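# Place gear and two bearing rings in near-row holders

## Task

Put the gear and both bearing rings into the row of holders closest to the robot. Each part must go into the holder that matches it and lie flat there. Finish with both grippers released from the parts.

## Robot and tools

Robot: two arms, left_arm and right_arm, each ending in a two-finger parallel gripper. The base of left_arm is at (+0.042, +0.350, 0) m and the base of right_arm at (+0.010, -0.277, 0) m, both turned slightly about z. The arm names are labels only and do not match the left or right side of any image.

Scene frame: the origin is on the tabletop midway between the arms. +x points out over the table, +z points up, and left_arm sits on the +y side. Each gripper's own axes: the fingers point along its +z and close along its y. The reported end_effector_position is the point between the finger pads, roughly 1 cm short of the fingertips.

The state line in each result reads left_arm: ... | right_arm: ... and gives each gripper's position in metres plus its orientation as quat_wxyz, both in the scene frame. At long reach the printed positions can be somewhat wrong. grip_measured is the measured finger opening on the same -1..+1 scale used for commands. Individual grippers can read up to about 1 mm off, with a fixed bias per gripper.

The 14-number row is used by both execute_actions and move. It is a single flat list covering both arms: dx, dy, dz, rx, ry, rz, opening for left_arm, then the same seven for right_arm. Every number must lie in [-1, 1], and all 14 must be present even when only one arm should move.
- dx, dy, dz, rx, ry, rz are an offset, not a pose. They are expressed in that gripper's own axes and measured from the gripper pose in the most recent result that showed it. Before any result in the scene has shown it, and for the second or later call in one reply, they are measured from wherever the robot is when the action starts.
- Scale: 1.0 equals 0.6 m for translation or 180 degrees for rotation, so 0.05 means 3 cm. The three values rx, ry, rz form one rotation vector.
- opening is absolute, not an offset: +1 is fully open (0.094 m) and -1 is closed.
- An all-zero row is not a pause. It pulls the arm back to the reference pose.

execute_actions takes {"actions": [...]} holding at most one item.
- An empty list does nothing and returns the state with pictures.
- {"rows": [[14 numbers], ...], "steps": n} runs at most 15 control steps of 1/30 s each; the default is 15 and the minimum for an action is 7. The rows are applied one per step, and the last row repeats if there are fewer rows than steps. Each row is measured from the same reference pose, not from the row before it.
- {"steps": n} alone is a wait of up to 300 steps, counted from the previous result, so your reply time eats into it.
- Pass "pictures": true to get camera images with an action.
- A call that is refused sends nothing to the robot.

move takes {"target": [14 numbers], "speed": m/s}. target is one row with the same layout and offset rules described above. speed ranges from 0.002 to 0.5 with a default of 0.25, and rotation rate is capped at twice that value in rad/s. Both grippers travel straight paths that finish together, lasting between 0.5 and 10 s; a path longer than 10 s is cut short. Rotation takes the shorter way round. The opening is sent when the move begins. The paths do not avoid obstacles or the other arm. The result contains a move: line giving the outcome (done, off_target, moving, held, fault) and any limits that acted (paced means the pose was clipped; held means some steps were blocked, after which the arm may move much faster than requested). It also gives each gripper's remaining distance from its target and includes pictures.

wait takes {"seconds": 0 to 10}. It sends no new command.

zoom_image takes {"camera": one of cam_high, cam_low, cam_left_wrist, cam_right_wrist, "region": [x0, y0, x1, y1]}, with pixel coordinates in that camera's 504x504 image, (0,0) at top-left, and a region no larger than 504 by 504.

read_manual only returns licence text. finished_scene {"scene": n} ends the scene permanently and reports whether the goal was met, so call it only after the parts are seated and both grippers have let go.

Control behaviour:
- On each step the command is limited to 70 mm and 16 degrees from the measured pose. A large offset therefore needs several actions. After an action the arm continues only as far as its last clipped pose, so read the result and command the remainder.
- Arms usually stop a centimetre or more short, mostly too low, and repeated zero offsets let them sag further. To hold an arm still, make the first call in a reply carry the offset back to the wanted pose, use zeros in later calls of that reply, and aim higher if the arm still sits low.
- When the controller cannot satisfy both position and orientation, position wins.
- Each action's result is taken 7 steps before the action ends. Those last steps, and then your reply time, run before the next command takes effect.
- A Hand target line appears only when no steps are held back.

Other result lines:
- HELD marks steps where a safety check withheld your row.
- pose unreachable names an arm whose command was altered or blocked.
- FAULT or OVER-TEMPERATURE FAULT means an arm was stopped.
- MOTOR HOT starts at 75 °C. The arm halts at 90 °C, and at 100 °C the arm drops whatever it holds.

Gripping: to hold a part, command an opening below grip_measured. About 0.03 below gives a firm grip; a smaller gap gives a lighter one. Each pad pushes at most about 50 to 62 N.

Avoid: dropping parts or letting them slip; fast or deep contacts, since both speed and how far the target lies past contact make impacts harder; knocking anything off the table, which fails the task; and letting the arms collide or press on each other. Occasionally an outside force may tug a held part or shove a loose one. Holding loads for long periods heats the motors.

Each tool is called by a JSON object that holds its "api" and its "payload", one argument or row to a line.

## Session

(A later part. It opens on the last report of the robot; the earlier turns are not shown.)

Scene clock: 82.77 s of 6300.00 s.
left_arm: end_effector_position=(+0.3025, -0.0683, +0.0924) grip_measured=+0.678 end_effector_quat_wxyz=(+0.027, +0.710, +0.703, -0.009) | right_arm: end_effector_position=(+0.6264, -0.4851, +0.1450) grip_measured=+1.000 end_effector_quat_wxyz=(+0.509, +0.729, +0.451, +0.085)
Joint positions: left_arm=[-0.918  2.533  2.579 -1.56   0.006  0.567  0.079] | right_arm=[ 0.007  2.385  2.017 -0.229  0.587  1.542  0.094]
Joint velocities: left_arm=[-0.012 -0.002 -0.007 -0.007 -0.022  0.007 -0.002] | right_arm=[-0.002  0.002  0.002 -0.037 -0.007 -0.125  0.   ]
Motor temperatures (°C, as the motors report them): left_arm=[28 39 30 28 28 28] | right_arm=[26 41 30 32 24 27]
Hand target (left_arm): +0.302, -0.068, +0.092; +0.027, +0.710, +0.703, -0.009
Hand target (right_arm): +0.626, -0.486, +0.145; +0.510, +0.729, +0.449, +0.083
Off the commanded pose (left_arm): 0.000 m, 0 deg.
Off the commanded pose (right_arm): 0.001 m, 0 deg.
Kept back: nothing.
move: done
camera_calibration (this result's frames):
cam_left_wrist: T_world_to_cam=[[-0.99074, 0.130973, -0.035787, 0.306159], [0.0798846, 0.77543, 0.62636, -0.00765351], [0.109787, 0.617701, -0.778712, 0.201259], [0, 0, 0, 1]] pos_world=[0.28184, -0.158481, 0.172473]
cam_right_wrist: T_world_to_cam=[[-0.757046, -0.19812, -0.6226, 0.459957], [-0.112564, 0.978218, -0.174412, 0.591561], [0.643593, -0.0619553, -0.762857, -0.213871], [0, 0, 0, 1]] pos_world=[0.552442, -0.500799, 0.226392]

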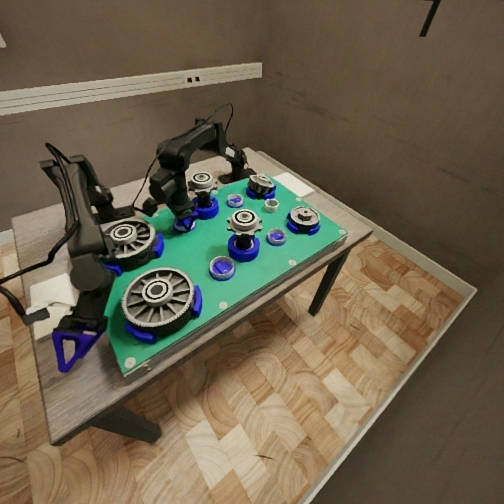

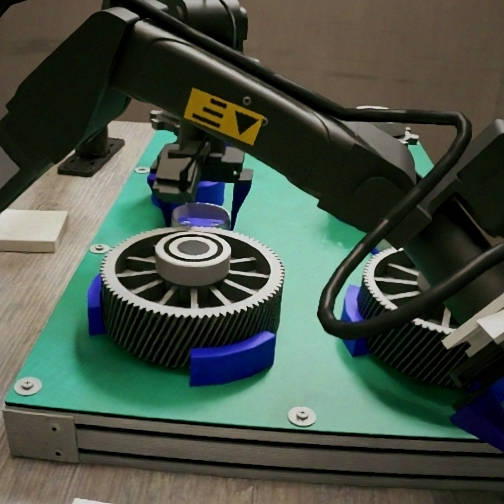

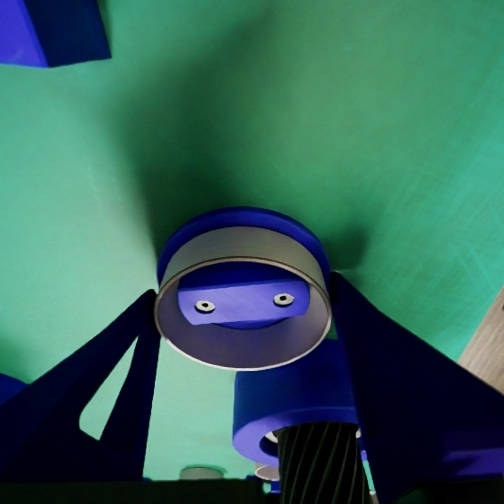

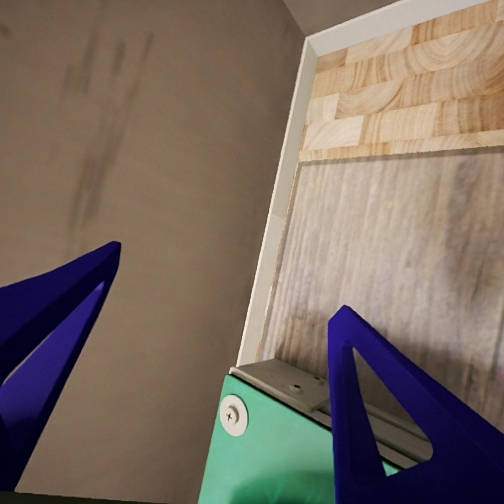

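{"api": "move", "payload": {
  "target": [-0.02,0.01,-0.1,0,0,0,0.85,0,0,0,0,0,0,1],
  "speed": 0.12
}}

{"api": "zoom_image", "payload": {
  "camera": "cam_low",
  "region": [140, 160, 260, 250]
}}

Scene clock: 83.93 s of 6300.00 s.
left_arm: end_effector_position=(+0.3072, -0.0759, +0.1437) grip_measured=+0.848 end_effector_quat_wxyz=(+0.090, +0.708, +0.700, -0.023) | right_arm: end_effector_position=(+0.6270, -0.4844, +0.1447) grip_measured=+1.000 end_effector_quat_wxyz=(+0.508, +0.728, +0.452, +0.087)
Joint positions: left_arm=[-0.918  2.466  2.652 -1.571  0.006  0.567  0.087] | right_arm=[ 0.007  2.385  2.017 -0.229  0.582  1.542  0.094]
Joint velocities: left_arm=[-0.002  0.012 -0.007  0.037  0.007  0.051  0.001] | right_arm=[ 0.002 -0.012 -0.002 -0.066 -0.037  0.007  0.   ]
Motor temperatures (°C, as the motors report them): left_arm=[28 40 30 28 28 28] | right_arm=[26 41 30 32 24 27]
Hand target (left_arm): +0.307, -0.076, +0.152; +0.097, +0.706, +0.701, -0.025
Hand target (right_arm): +0.626, -0.485, +0.145; +0.509, +0.729, +0.451, +0.085
Off the commanded pose (left_arm): 0.009 m, 7 deg.
Off the commanded pose (right_arm): 0.001 m, 0 deg.
joint sent to its limit (left arm) — the command would take joint 4 (wrist pitch) past its lower limit, so that joint was sent only as far as its limit.
Kept back: nothing.
move: off_target (left_arm)
camera_calibration (this result's frames):
cam_left_wrist: T_world_to_cam=[[-0.985499, 0.122555, -0.117358, 0.323123], [0.0399093, 0.839634, 0.541685, -0.00496688], [0.164924, 0.529146, -0.832349, 0.229398], [0, 0, 0, 1]] pos_world=[0.280802, -0.156815, 0.231551]
cam_right_wrist: T_world_to_cam=[[-0.755722, -0.199348, -0.623815, 0.459093], [-0.116578, 0.978281, -0.171392, 0.592993], [0.644433, -0.0568016, -0.762548, -0.212492], [0, 0, 0, 1]] pos_world=[0.553013, -0.500665, 0.225989]

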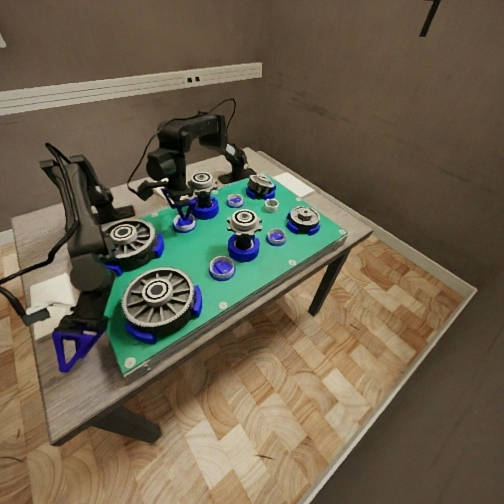

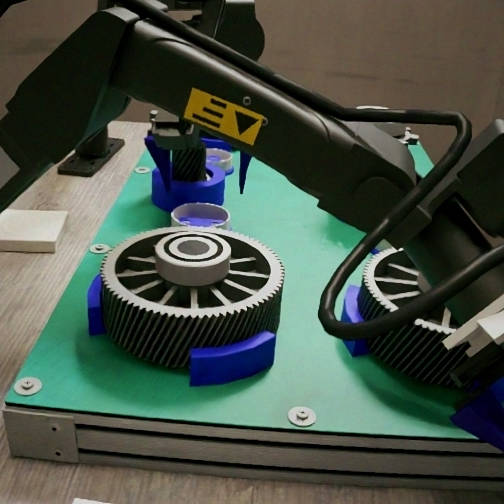

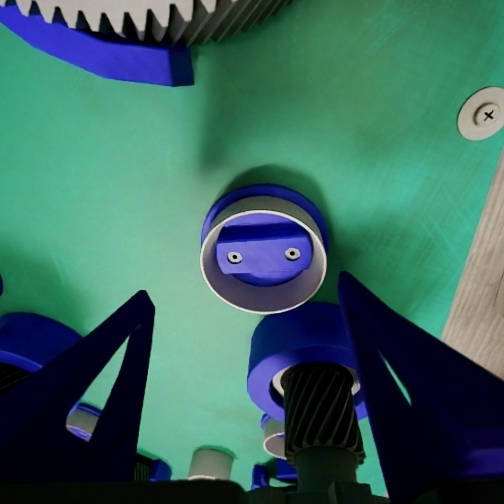

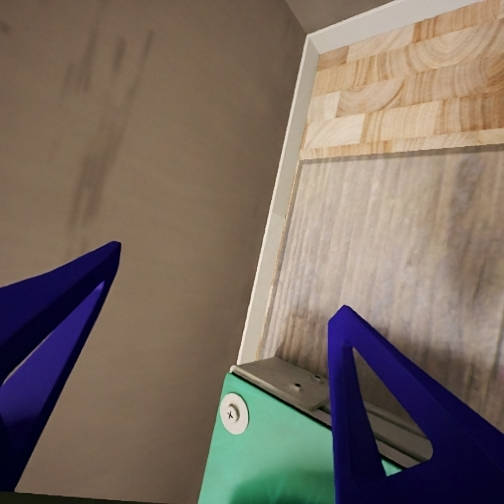

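Region (140, 160, 260, 250) of cam_low's 504x504 image, scaled by 4.200, with more detail than that image has; it fills the top 378 rows of this view, and the rest is white.

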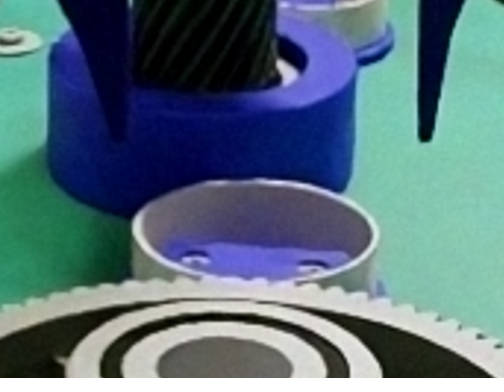

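{"api": "move", "payload": {
  "target": [0,0.16,-0.08,0,0,0,0.85,0,0,0,0,0,0,1]
}}

{"api": "move", "payload": {
  "target": [0.5,0.06,-0.19,-0.011,0.137,-0.481,0.85,0,0,0,0,0,0,1],
  "speed": 0.3
}}

{"api": "zoom_image", "payload": {
  "camera": "cam_high",
  "region": [160, 165, 330, 290]
}}

Scene clock: 85.17 s of 6300.00 s.
left_arm: end_effector_position=(+0.3993, -0.0589, +0.1824) grip_measured=+0.848 end_effector_quat_wxyz=(+0.199, +0.687, +0.699, -0.025) | right_arm: end_effector_position=(+0.6276, -0.4836, +0.1443) grip_measured=+1.000 end_effector_quat_wxyz=(+0.507, +0.728, +0.453, +0.089)
Joint positions: left_arm=[-0.752  2.505  2.831 -1.493  0.022  0.702  0.087] | right_arm=[ 0.007  2.385  2.017 -0.229  0.576  1.543  0.094]
Joint velocities: left_arm=[-0.017  0.002 -0.012  0.037 -0.037 -0.007  0.   ] | right_arm=[-0.002 -0.027 -0.007  0.037 -0.037 -0.066  0.   ]
Motor temperatures (°C, as the motors report them): left_arm=[28 40 30 28 28 28] | right_arm=[26 41 30 32 24 27]
Hand target (left_arm): +0.397, -0.067, +0.198; +0.224, +0.690, +0.688, -0.034
Hand target (right_arm): +0.627, -0.484, +0.145; +0.508, +0.728, +0.452, +0.087
Off the commanded pose (left_arm): 0.020 m, 13 deg.
Off the commanded pose (right_arm): 0.001 m, 0 deg.
elbow stopped short (left arm): the move would have taken joint 3 (elbow) straighter than the controller allows; a more bent joint 3 avoids this.
Kept back: nothing.
move: off_target (left_arm)
camera_calibration (this result's frames):
cam_left_wrist: T_world_to_cam=[[-0.958556, 0.0593075, -0.278662, 0.431249], [-0.0588801, 0.91574, 0.397435, 0.0263442], [0.278753, 0.397371, -0.874296, 0.191854], [0, 0, 0, 1]] pos_world=[0.361448, -0.125938, 0.27744]
cam_right_wrist: T_world_to_cam=[[-0.754306, -0.20067, -0.625103, 0.458162], [-0.120898, 0.978316, -0.168173, 0.594528], [0.645295, -0.0512803, -0.76221, -0.210995], [0, 0, 0, 1]] pos_world=[0.553626, -0.500517, 0.225559]

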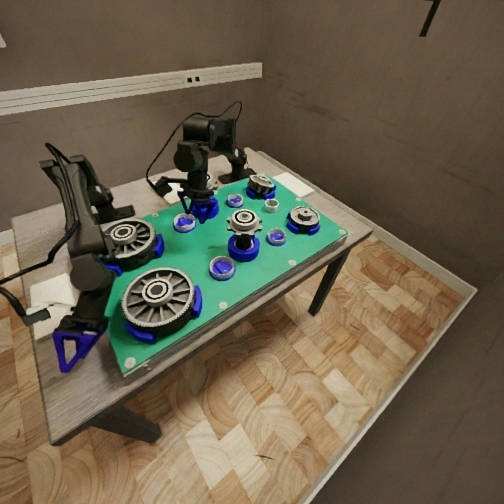

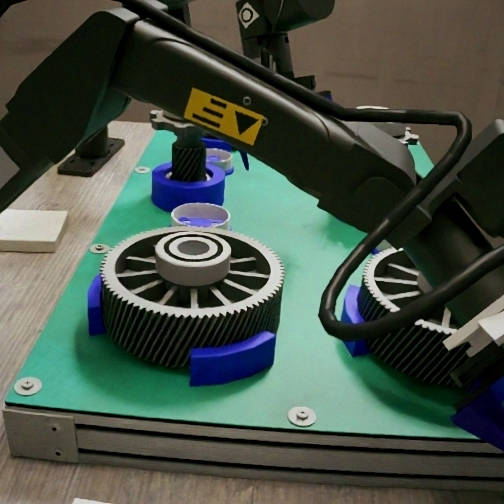

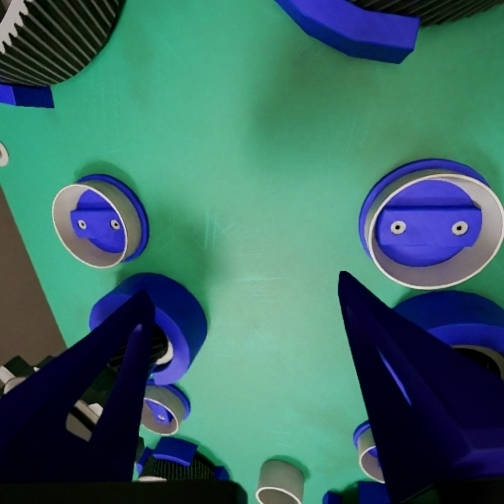

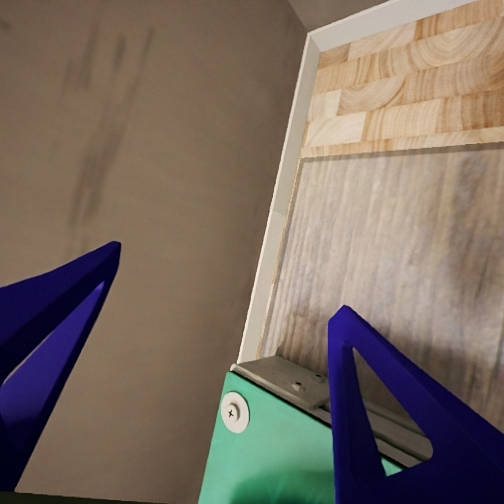

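Scene clock: 88.27 s of 6300.00 s.
left_arm: end_effector_position=(+0.4162, +0.2612, +0.1910) grip_measured=+0.848 end_effector_quat_wxyz=(+0.034, +0.021, +0.999, -0.015) | right_arm: end_effector_position=(+0.6282, -0.4829, +0.1441) grip_measured=+1.000 end_effector_quat_wxyz=(+0.505, +0.728, +0.454, +0.091)
Joint positions: left_arm=[-0.133  1.986  2.062 -1.573  0.015 -0.187  0.087] | right_arm=[ 0.007  2.385  2.017 -0.229  0.571  1.543  0.094]
Joint velocities: left_arm=[-0.002 -0.017  0.017  0.037 -0.007 -0.007 -0.001] | right_arm=[-0.002 -0.002  0.012  0.022 -0.007  0.037  0.   ]
Motor temperatures (°C, as the motors report them): left_arm=[28 40 30 28 28 28] | right_arm=[26 41 30 32 24 27]
Hand target (left_arm): +0.410, +0.262, +0.195; +0.032, +0.014, +0.999, -0.019
Hand target (right_arm): +0.628, -0.484, +0.144; +0.507, +0.728, +0.453, +0.089
Off the commanded pose (left_arm): 0.011 m, 4 deg.
Off the commanded pose (right_arm): 0.001 m, 0 deg.
joint sent to its limit (left arm) — the command would take joint 4 (wrist pitch) past its lower limit, so that joint was sent only as far as its limit.
Kept back: nothing.
move: off_target (left_arm)
camera_calibration (this result's frames):
cam_left_wrist: T_world_to_cam=[[-0.163589, -0.986407, 0.015503, 0.316894], [-0.782636, 0.13933, 0.606686, 0.194913], [-0.600599, 0.0871139, -0.794791, 0.499256], [0, 0, 0, 1]] pos_world=[0.504238, 0.241937, 0.27364]
cam_right_wrist: T_world_to_cam=[[-0.752972, -0.201876, -0.626323, 0.457301], [-0.124916, 0.978325, -0.165157, 0.595944], [0.646088, -0.0461205, -0.761868, -0.209596], [0, 0, 0, 1]] pos_world=[0.554196, -0.500375, 0.225157]

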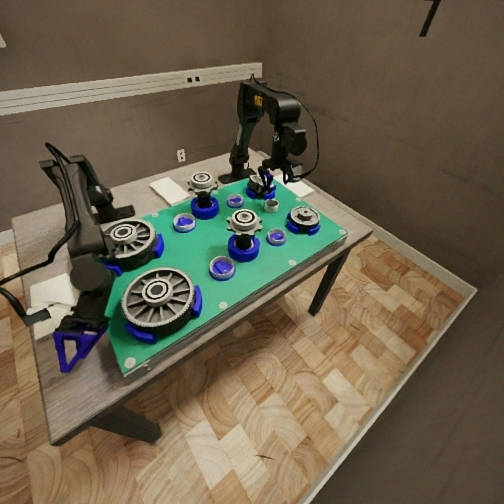

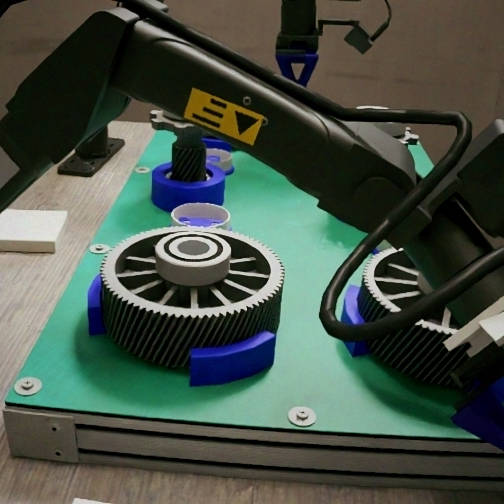

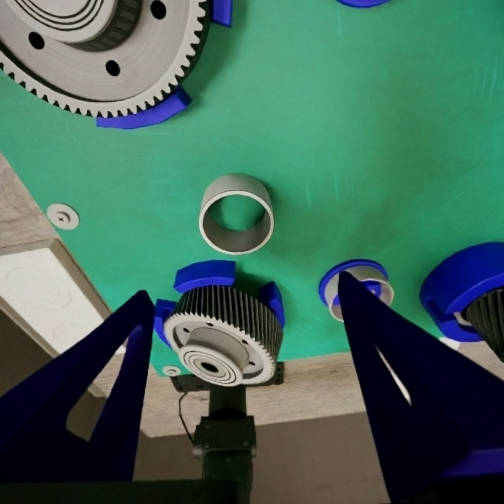

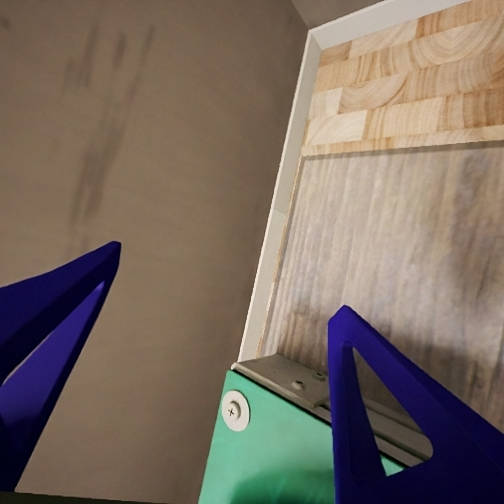

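Region (160, 165, 330, 290) of cam_high's 504x504 image, scaled by 2.965, with more detail than that image has; it fills the top 371 rows of this view, and the rest is white.

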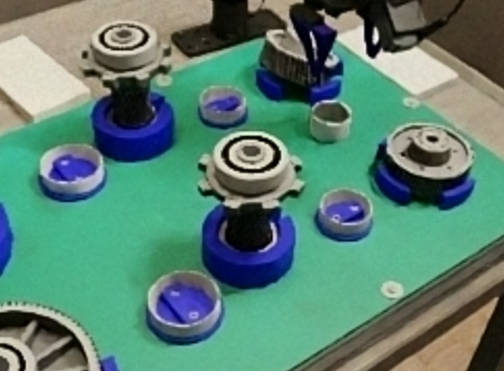

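{"api": "move", "payload": {
  "target": [0.226,0.08,-0.018,-0.01,0.022,0,0.85,0,0,0,0,0,0,1]
}}

Scene clock: 89.60 s of 6300.00 s.
left_arm: end_effector_position=(+0.2841, +0.3101, +0.1889) grip_measured=+0.848 end_effector_quat_wxyz=(-0.001, +0.020, +1.000, -0.002) | right_arm: end_effector_position=(+0.6287, -0.4822, +0.1438) grip_measured=+1.000 end_effector_quat_wxyz=(+0.504, +0.728, +0.455, +0.093)
Joint positions: left_arm=[-0.068  1.493  1.475 -1.554  0.005 -0.123  0.087] | right_arm=[ 0.007  2.385  2.017 -0.229  0.566  1.544  0.094]
Joint velocities: left_arm=[-0.007  0.012  0.007 -0.007  0.022  0.037 -0.001] | right_arm=[-0.012 -0.002 -0.007  0.007  0.037 -0.007  0.   ]
Motor temperatures (°C, as the motors report them): left_arm=[28 40 30 28 28 28] | right_arm=[26 41 30 32 24 27]
Hand target (left_arm): +0.282, +0.314, +0.187; -0.001, +0.021, +1.000, +0.001
Hand target (right_arm): +0.628, -0.483, +0.144; +0.505, +0.728, +0.454, +0.091
Off the commanded pose (left_arm): 0.006 m, 0 deg.
Off the commanded pose (right_arm): 0.001 m, 0 deg.
Kept back: nothing.
move: done
camera_calibration (this result's frames):
cam_left_wrist: T_world_to_cam=[[-0.161528, -0.986868, 0.000122173, 0.346028], [-0.738012, 0.120878, 0.663872, 0.068221], [-0.655169, 0.107144, -0.747846, 0.414436], [0, 0, 0, 1]] pos_world=[0.377767, 0.288834, 0.264602]
cam_right_wrist: T_world_to_cam=[[-0.751632, -0.20307, -0.627544, 0.456442], [-0.128937, 0.978307, -0.162143, 0.597351], [0.646857, -0.040958, -0.76151, -0.208188], [0, 0, 0, 1]] pos_world=[0.554765, -0.50023, 0.224756]

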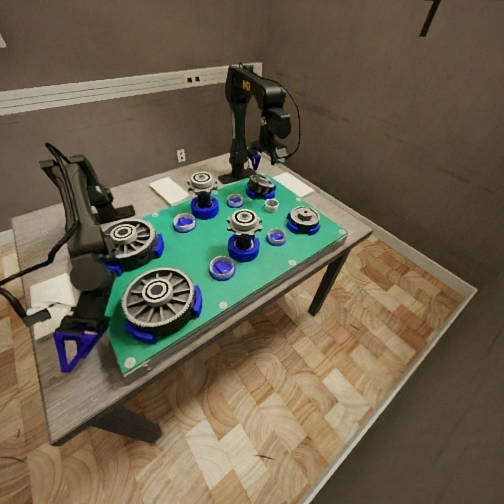

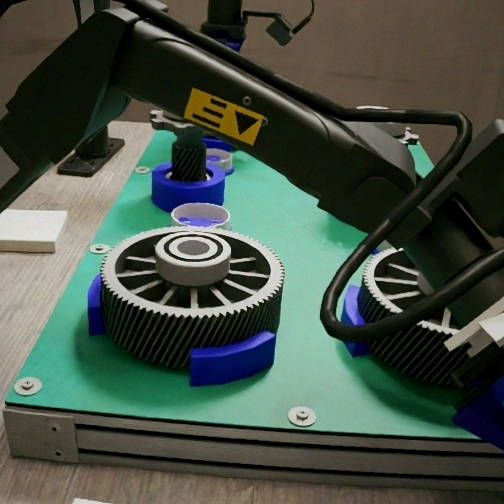

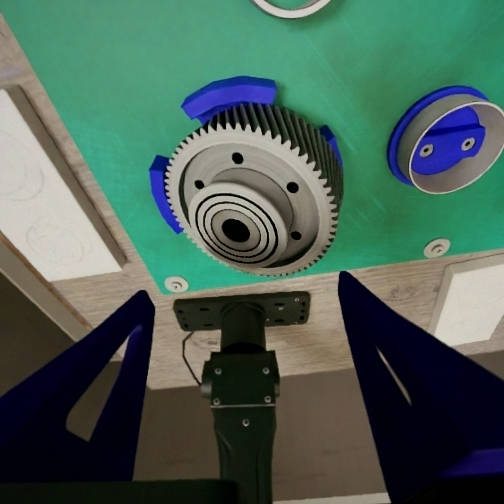

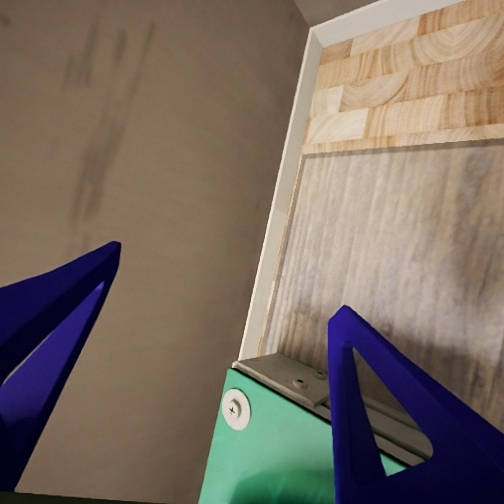

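{"api": "move", "payload": {
  "target": [-0.003,0.002,0.095,0,0,0,0.7,0,0,0,0,0,0,1],
  "speed": 0.1
}}

Scene clock: 90.77 s of 6300.00 s.
left_arm: end_effector_position=(+0.2788, +0.3121, +0.1372) grip_measured=+0.701 end_effector_quat_wxyz=(-0.020, +0.021, +1.000, +0.004) | right_arm: end_effector_position=(+0.6293, -0.4815, +0.1435) grip_measured=+1.000 end_effector_quat_wxyz=(+0.503, +0.728, +0.457, +0.095)
Joint positions: left_arm=[-0.068  1.486  1.261 -1.386 -0.002 -0.121  0.08 ] | right_arm=[ 0.007  2.385  2.017 -0.229  0.56   1.544  0.094]
Joint velocities: left_arm=[ 0.012 -0.027 -0.012 -0.022  0.007 -0.037 -0.001] | right_arm=[ 0.007 -0.007  0.007  0.007  0.066 -0.022  0.   ]
Motor temperatures (°C, as the motors report them): left_arm=[28 39 30 28 28 28] | right_arm=[26 41 30 32 24 27]
Hand target (left_arm): +0.286, +0.310, +0.132; -0.001, +0.020, +1.000, -0.002
Hand target (right_arm): +0.629, -0.482, +0.144; +0.504, +0.728, +0.455, +0.093
Off the commanded pose (left_arm): 0.009 m, 2 deg.
Off the commanded pose (right_arm): 0.001 m, 0 deg.
Kept back: nothing.
move: done
camera_calibration (this result's frames):
cam_left_wrist: T_world_to_cam=[[-0.164414, -0.986371, -0.00628693, 0.348725], [-0.712093, 0.11428, 0.692722, 0.0892472], [-0.682563, 0.11837, -0.721177, 0.372629], [0, 0, 0, 1]] pos_world=[0.37523, 0.289665, 0.2091]
cam_right_wrist: T_world_to_cam=[[-0.750288, -0.204254, -0.628767, 0.455585], [-0.13296, 0.978263, -0.159131, 0.598749], [0.647603, -0.0357929, -0.761137, -0.20677], [0, 0, 0, 1]] pos_world=[0.555334, -0.500081, 0.224356]

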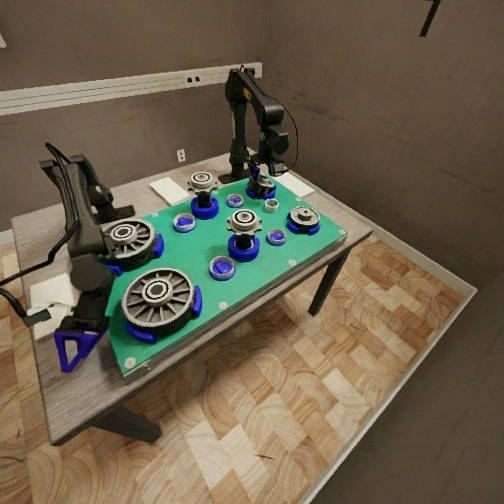

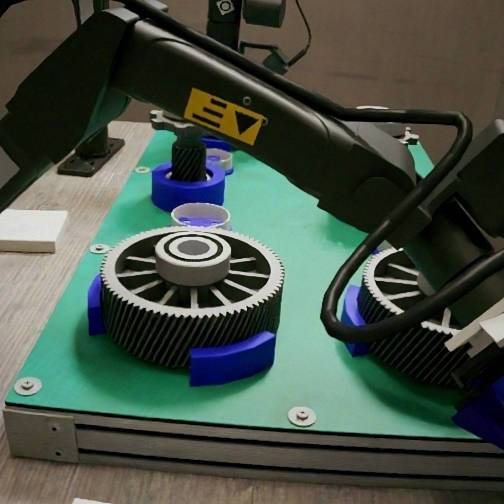

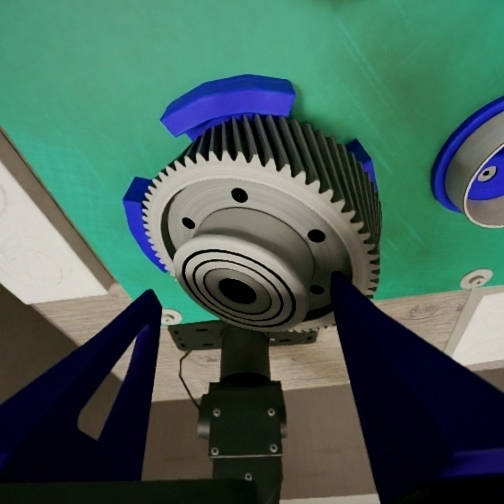

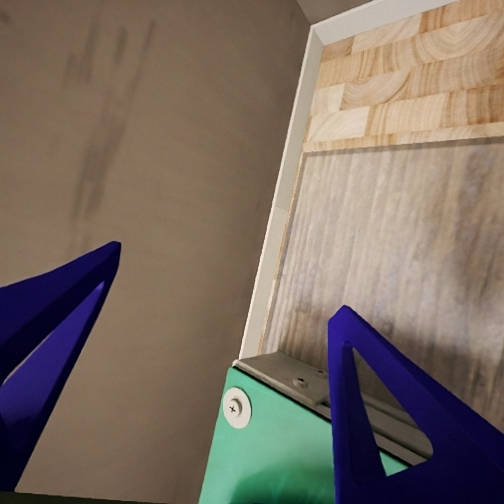

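{"api": "move", "payload": {
  "target": [0,0,0.03,0,0,0,0.7,0,0,0,0,0,0,1],
  "speed": 0.05
}}

{"api": "move", "payload": {
  "target": [0,0,0,0,0,0,0.1,0,0,0,0,0,0,1]
}}

Scene clock: 92.40 s of 6300.00 s.
left_arm: end_effector_position=(+0.2785, +0.3067, +0.1313) grip_measured=+0.701 end_effector_quat_wxyz=(-0.014, +0.021, +1.000, -0.012) | right_arm: end_effector_position=(+0.6298, -0.4807, +0.1432) grip_measured=+1.000 end_effector_quat_wxyz=(+0.502, +0.727, +0.458, +0.098)
Joint positions: left_arm=[-0.068  1.473  1.226 -1.349  0.028 -0.121  0.08 ] | right_arm=[ 0.007  2.385  2.017 -0.229  0.555  1.545  0.094]
Joint velocities: left_arm=[-0.017  0.007 -0.022  0.007  0.051 -0.007 -0.   ] | right_arm=[-0.002 -0.012  0.007 -0.066 -0.007 -0.081  0.   ]
Motor temperatures (°C, as the motors report them): left_arm=[28 38 29 28 28 28] | right_arm=[26 41 30 32 24 27]
Hand target (left_arm): +0.278, +0.312, +0.120; -0.021, +0.021, +1.000, +0.004
Hand target (right_arm): +0.629, -0.481, +0.143; +0.503, +0.728, +0.457, +0.096
Off the commanded pose (left_arm): 0.013 m, 2 deg.
Off the commanded pose (right_arm): 0.001 m, 0 deg.
Kept back: nothing.
move: off_target (left_arm)
camera_calibration (this result's frames):
cam_left_wrist: T_world_to_cam=[[-0.163528, -0.986251, 0.023808, 0.339083], [-0.719456, 0.135734, 0.681146, 0.0907057], [-0.675013, 0.0942577, -0.73176, 0.375398], [0, 0, 0, 1]] pos_world=[0.374107, 0.286725, 0.204845]
cam_right_wrist: T_world_to_cam=[[-0.748822, -0.205146, -0.630223, 0.454824], [-0.136768, 0.978254, -0.155929, 0.600006], [0.648506, -0.030569, -0.760596, -0.20545], [0, 0, 0, 1]] pos_world=[0.555879, -0.499933, 0.223934]

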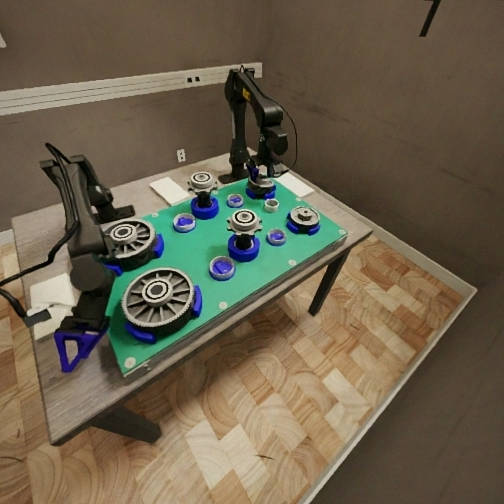

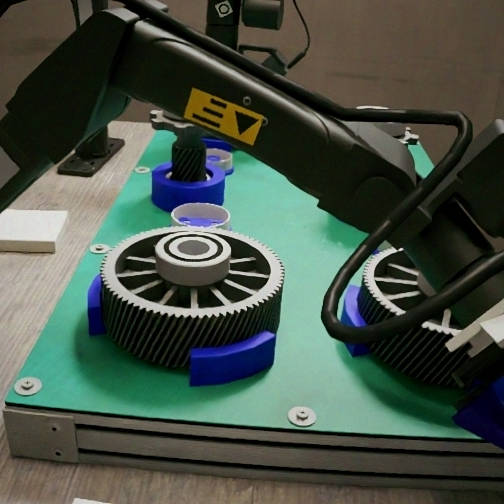

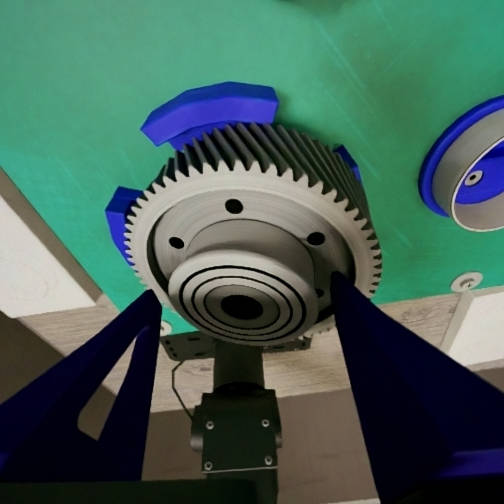

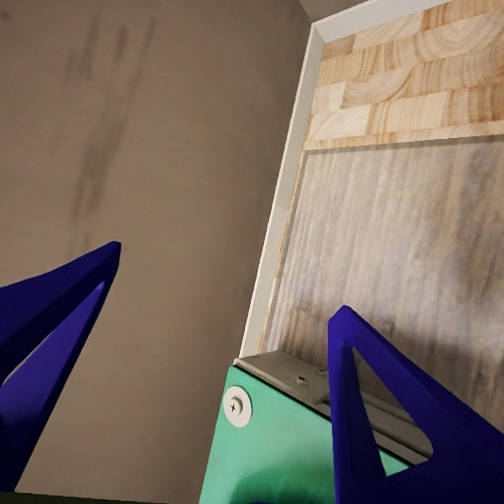

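Scene clock: 92.90 s of 6300.00 s.
left_arm: end_effector_position=(+0.2783, +0.3066, +0.1313) grip_measured=+0.251 end_effector_quat_wxyz=(-0.015, +0.020, +1.000, -0.013) | right_arm: end_effector_position=(+0.6303, -0.4801, +0.1429) grip_measured=+1.000 end_effector_quat_wxyz=(+0.501, +0.727, +0.459, +0.100)
Joint positions: left_arm=[-0.067  1.473  1.226 -1.349  0.031 -0.121  0.059] | right_arm=[ 0.007  2.385  2.017 -0.229  0.55   1.545  0.094]
Joint velocities: left_arm=[ 0.002 -0.007 -0.007 -0.051  0.007  0.051 -0.001] | right_arm=[-0.007  0.012 -0.012  0.007  0.022 -0.022  0.   ]
Motor temperatures (°C, as the motors report them): left_arm=[28 38 29 28 28 28] | right_arm=[26 41 30 32 24 27]
Hand target (left_arm): +0.278, +0.307, +0.131; -0.014, +0.021, +1.000, -0.012
Hand target (right_arm): +0.630, -0.481, +0.143; +0.502, +0.727, +0.458, +0.098
Off the commanded pose (left_arm): 0.000 m, 0 deg.
Off the commanded pose (right_arm): 0.001 m, 0 deg.
Kept back: nothing.
move: done
camera_calibration (this result's frames):
cam_left_wrist: T_world_to_cam=[[-0.162324, -0.986392, 0.0260958, 0.338357], [-0.71911, 0.136365, 0.681384, 0.0903115], [-0.675671, 0.0918391, -0.73146, 0.376231], [0, 0, 0, 1]] pos_world=[0.374076, 0.286885, 0.204831]
cam_right_wrist: T_world_to_cam=[[-0.747558, -0.206204, -0.631377, 0.454039], [-0.140491, 0.97817, -0.153122, 0.60128], [0.649168, -0.0257643, -0.760208, -0.204124], [0, 0, 0, 1]] pos_world=[0.556406, -0.499788, 0.223562]

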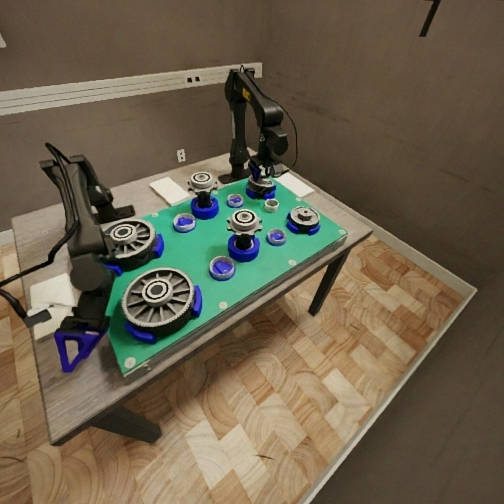

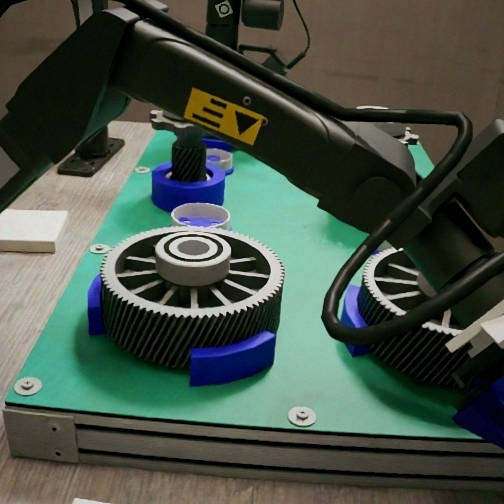

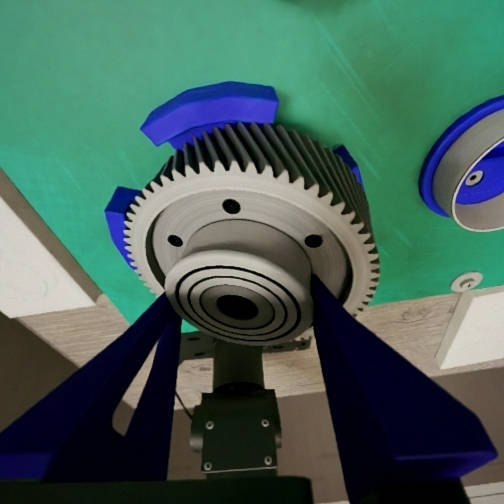

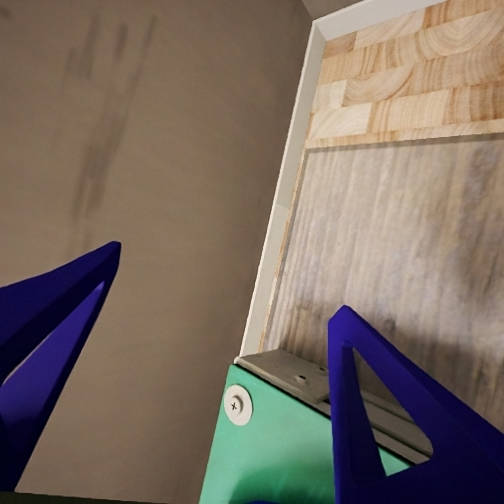

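{"api": "move", "payload": {
  "target": [0,0.035,-0.012,0,0,0,0.16,0,0,0,0,0,0,1],
  "speed": 0.03
}}

Scene clock: 94.10 s of 6300.00 s.
left_arm: end_effector_position=(+0.2786, +0.3097, +0.1308) grip_measured=+0.251 end_effector_quat_wxyz=(-0.021, +0.022, +0.998, -0.046) | right_arm: end_effector_position=(+0.6309, -0.4794, +0.1427) grip_measured=+1.000 end_effector_quat_wxyz=(+0.500, +0.727, +0.460, +0.101)
Joint positions: left_arm=[-0.006  1.479  1.226 -1.352  0.094 -0.057  0.059] | right_arm=[ 0.007  2.385  2.017 -0.229  0.545  1.545  0.094]
Joint velocities: left_arm=[-0.007 -0.017  0.007 -0.051  0.095  0.037  0.   ] | right_arm=[-0.022 -0.002 -0.002  0.051  0.007  0.022  0.   ]
Motor temperatures (°C, as the motors report them): left_arm=[28 38 30 28 28 28] | right_arm=[26 41 30 32 24 27]
Hand target (left_arm): +0.279, +0.327, +0.138; -0.016, +0.020, +1.000, -0.014
Hand target (right_arm): +0.630, -0.480, +0.143; +0.501, +0.727, +0.459, +0.099
Off the commanded pose (left_arm): 0.019 m, 4 deg.
Off the commanded pose (right_arm): 0.001 m, 0 deg.
Kept back: nothing.
move: off_target (left_arm)
camera_calibration (this result's frames):
cam_left_wrist: T_world_to_cam=[[-0.163268, -0.982314, 0.0916678, 0.331897], [-0.709479, 0.181467, 0.680962, 0.0738347], [-0.685553, 0.0461429, -0.726559, 0.392007], [0, 0, 0, 1]] pos_world=[0.375314, 0.29454, 0.204113]
cam_right_wrist: T_world_to_cam=[[-0.746289, -0.207253, -0.632533, 0.453255], [-0.144216, 0.978063, -0.150316, 0.602547], [0.649811, -0.0209578, -0.759807, -0.202789], [0, 0, 0, 1]] pos_world=[0.556931, -0.49964, 0.22319]

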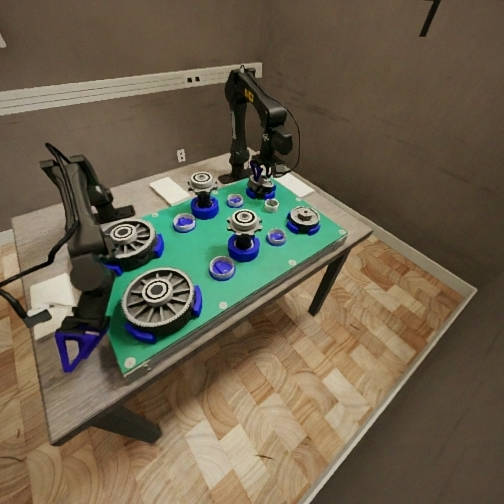

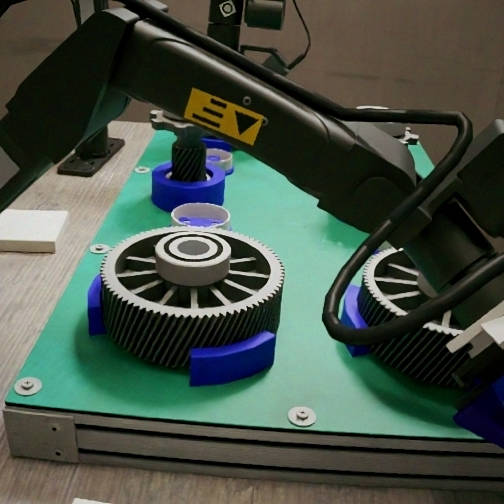

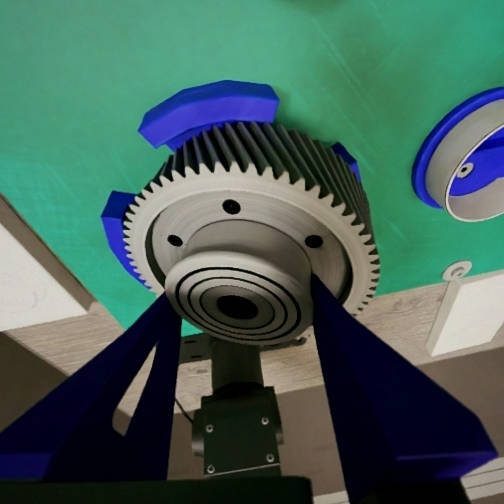

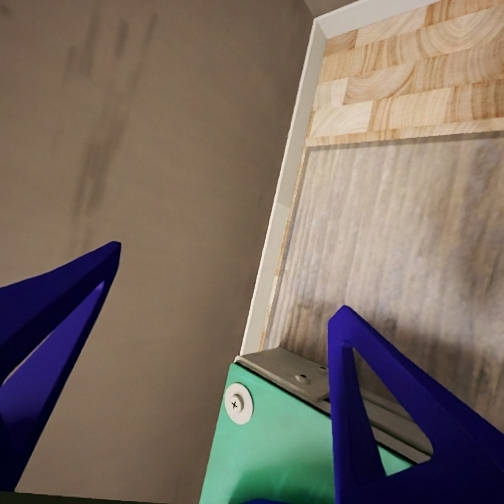

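{"api": "move", "payload": {
  "target": [0,0,-0.06,-0.03,-0.013,0,0.16,0,0,0,0,0,0,1],
  "speed": 0.04
}}

{"api": "zoom_image", "payload": {
  "camera": "cam_high",
  "region": [220,140,330,240]
}}

Scene clock: 95.90 s of 6300.00 s.
left_arm: end_effector_position=(+0.2769, +0.3139, +0.1347) grip_measured=+0.238 end_effector_quat_wxyz=(-0.032, +0.022, +0.999, -0.001) | right_arm: end_effector_position=(+0.6314, -0.4787, +0.1424) grip_measured=+1.000 end_effector_quat_wxyz=(+0.498, +0.727, +0.461, +0.103)
Joint positions: left_arm=[-0.053  1.499  1.262 -1.397  0.01  -0.103  0.058] | right_arm=[ 0.007  2.385  2.017 -0.229  0.54   1.546  0.094]
Joint velocities: left_arm=[-0.012  0.002 -0.007 -0.051  0.037  0.007 -0.001] | right_arm=[0.007 0.007 0.007 0.037 0.051 0.007 0.   ]
Motor temperatures (°C, as the motors report them): left_arm=[28 37 30 28 28 28] | right_arm=[26 41 30 32 24 27]
Hand target (left_arm): +0.279, +0.314, +0.164; +0.001, +0.021, +1.000, +0.001
Hand target (right_arm): +0.631, -0.479, +0.143; +0.500, +0.727, +0.460, +0.101
Off the commanded pose (left_arm): 0.032 m, 4 deg.
Off the commanded pose (right_arm): 0.001 m, 0 deg.
Kept back: nothing.
move: off_target (left_arm)
camera_calibration (this result's frames):
cam_left_wrist: T_world_to_cam=[[-0.166412, -0.986034, 0.00667488, 0.34883], [-0.694674, 0.122038, 0.708897, 0.0800549], [-0.699811, 0.113332, -0.705281, 0.373478], [0, 0, 0, 1]] pos_world=[0.375026, 0.291862, 0.204328]
cam_right_wrist: T_world_to_cam=[[-0.744928, -0.208394, -0.633762, 0.452406], [-0.148245, 0.977918, -0.147311, 0.603913], [0.650466, -0.0157839, -0.759372, -0.201335], [0, 0, 0, 1]] pos_world=[0.557499, -0.499477, 0.222793]

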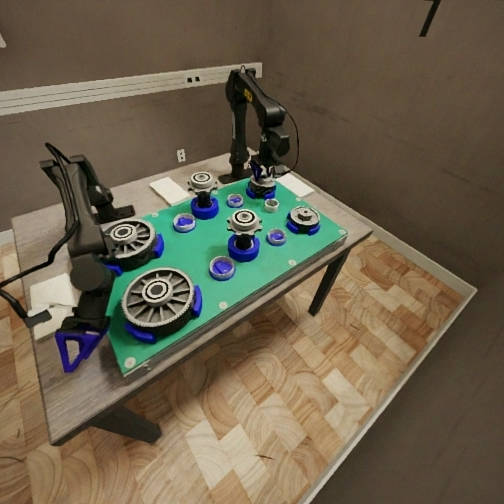

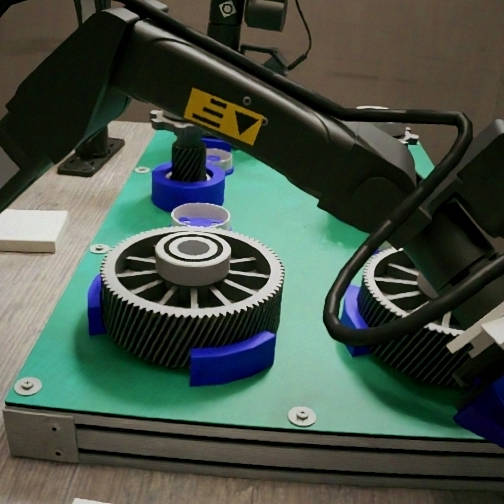

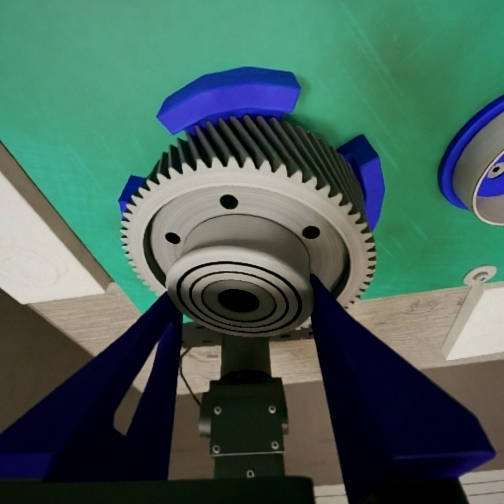

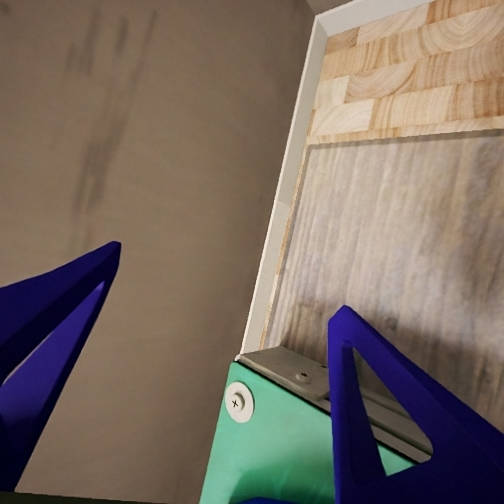

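Region (220, 140, 330, 240) of cam_high's 504x504 image, scaled by 4.582, with more detail than that image has; it fills the top 458 rows of this view, and the rest is white.

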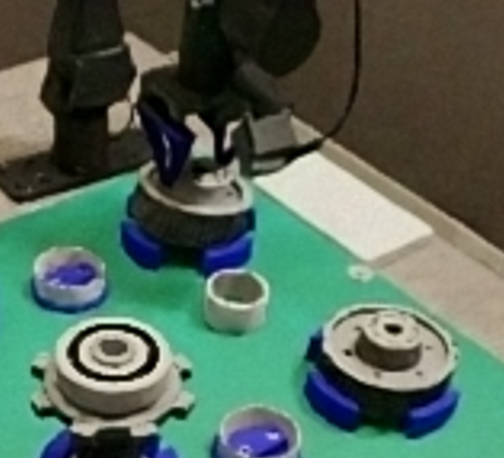

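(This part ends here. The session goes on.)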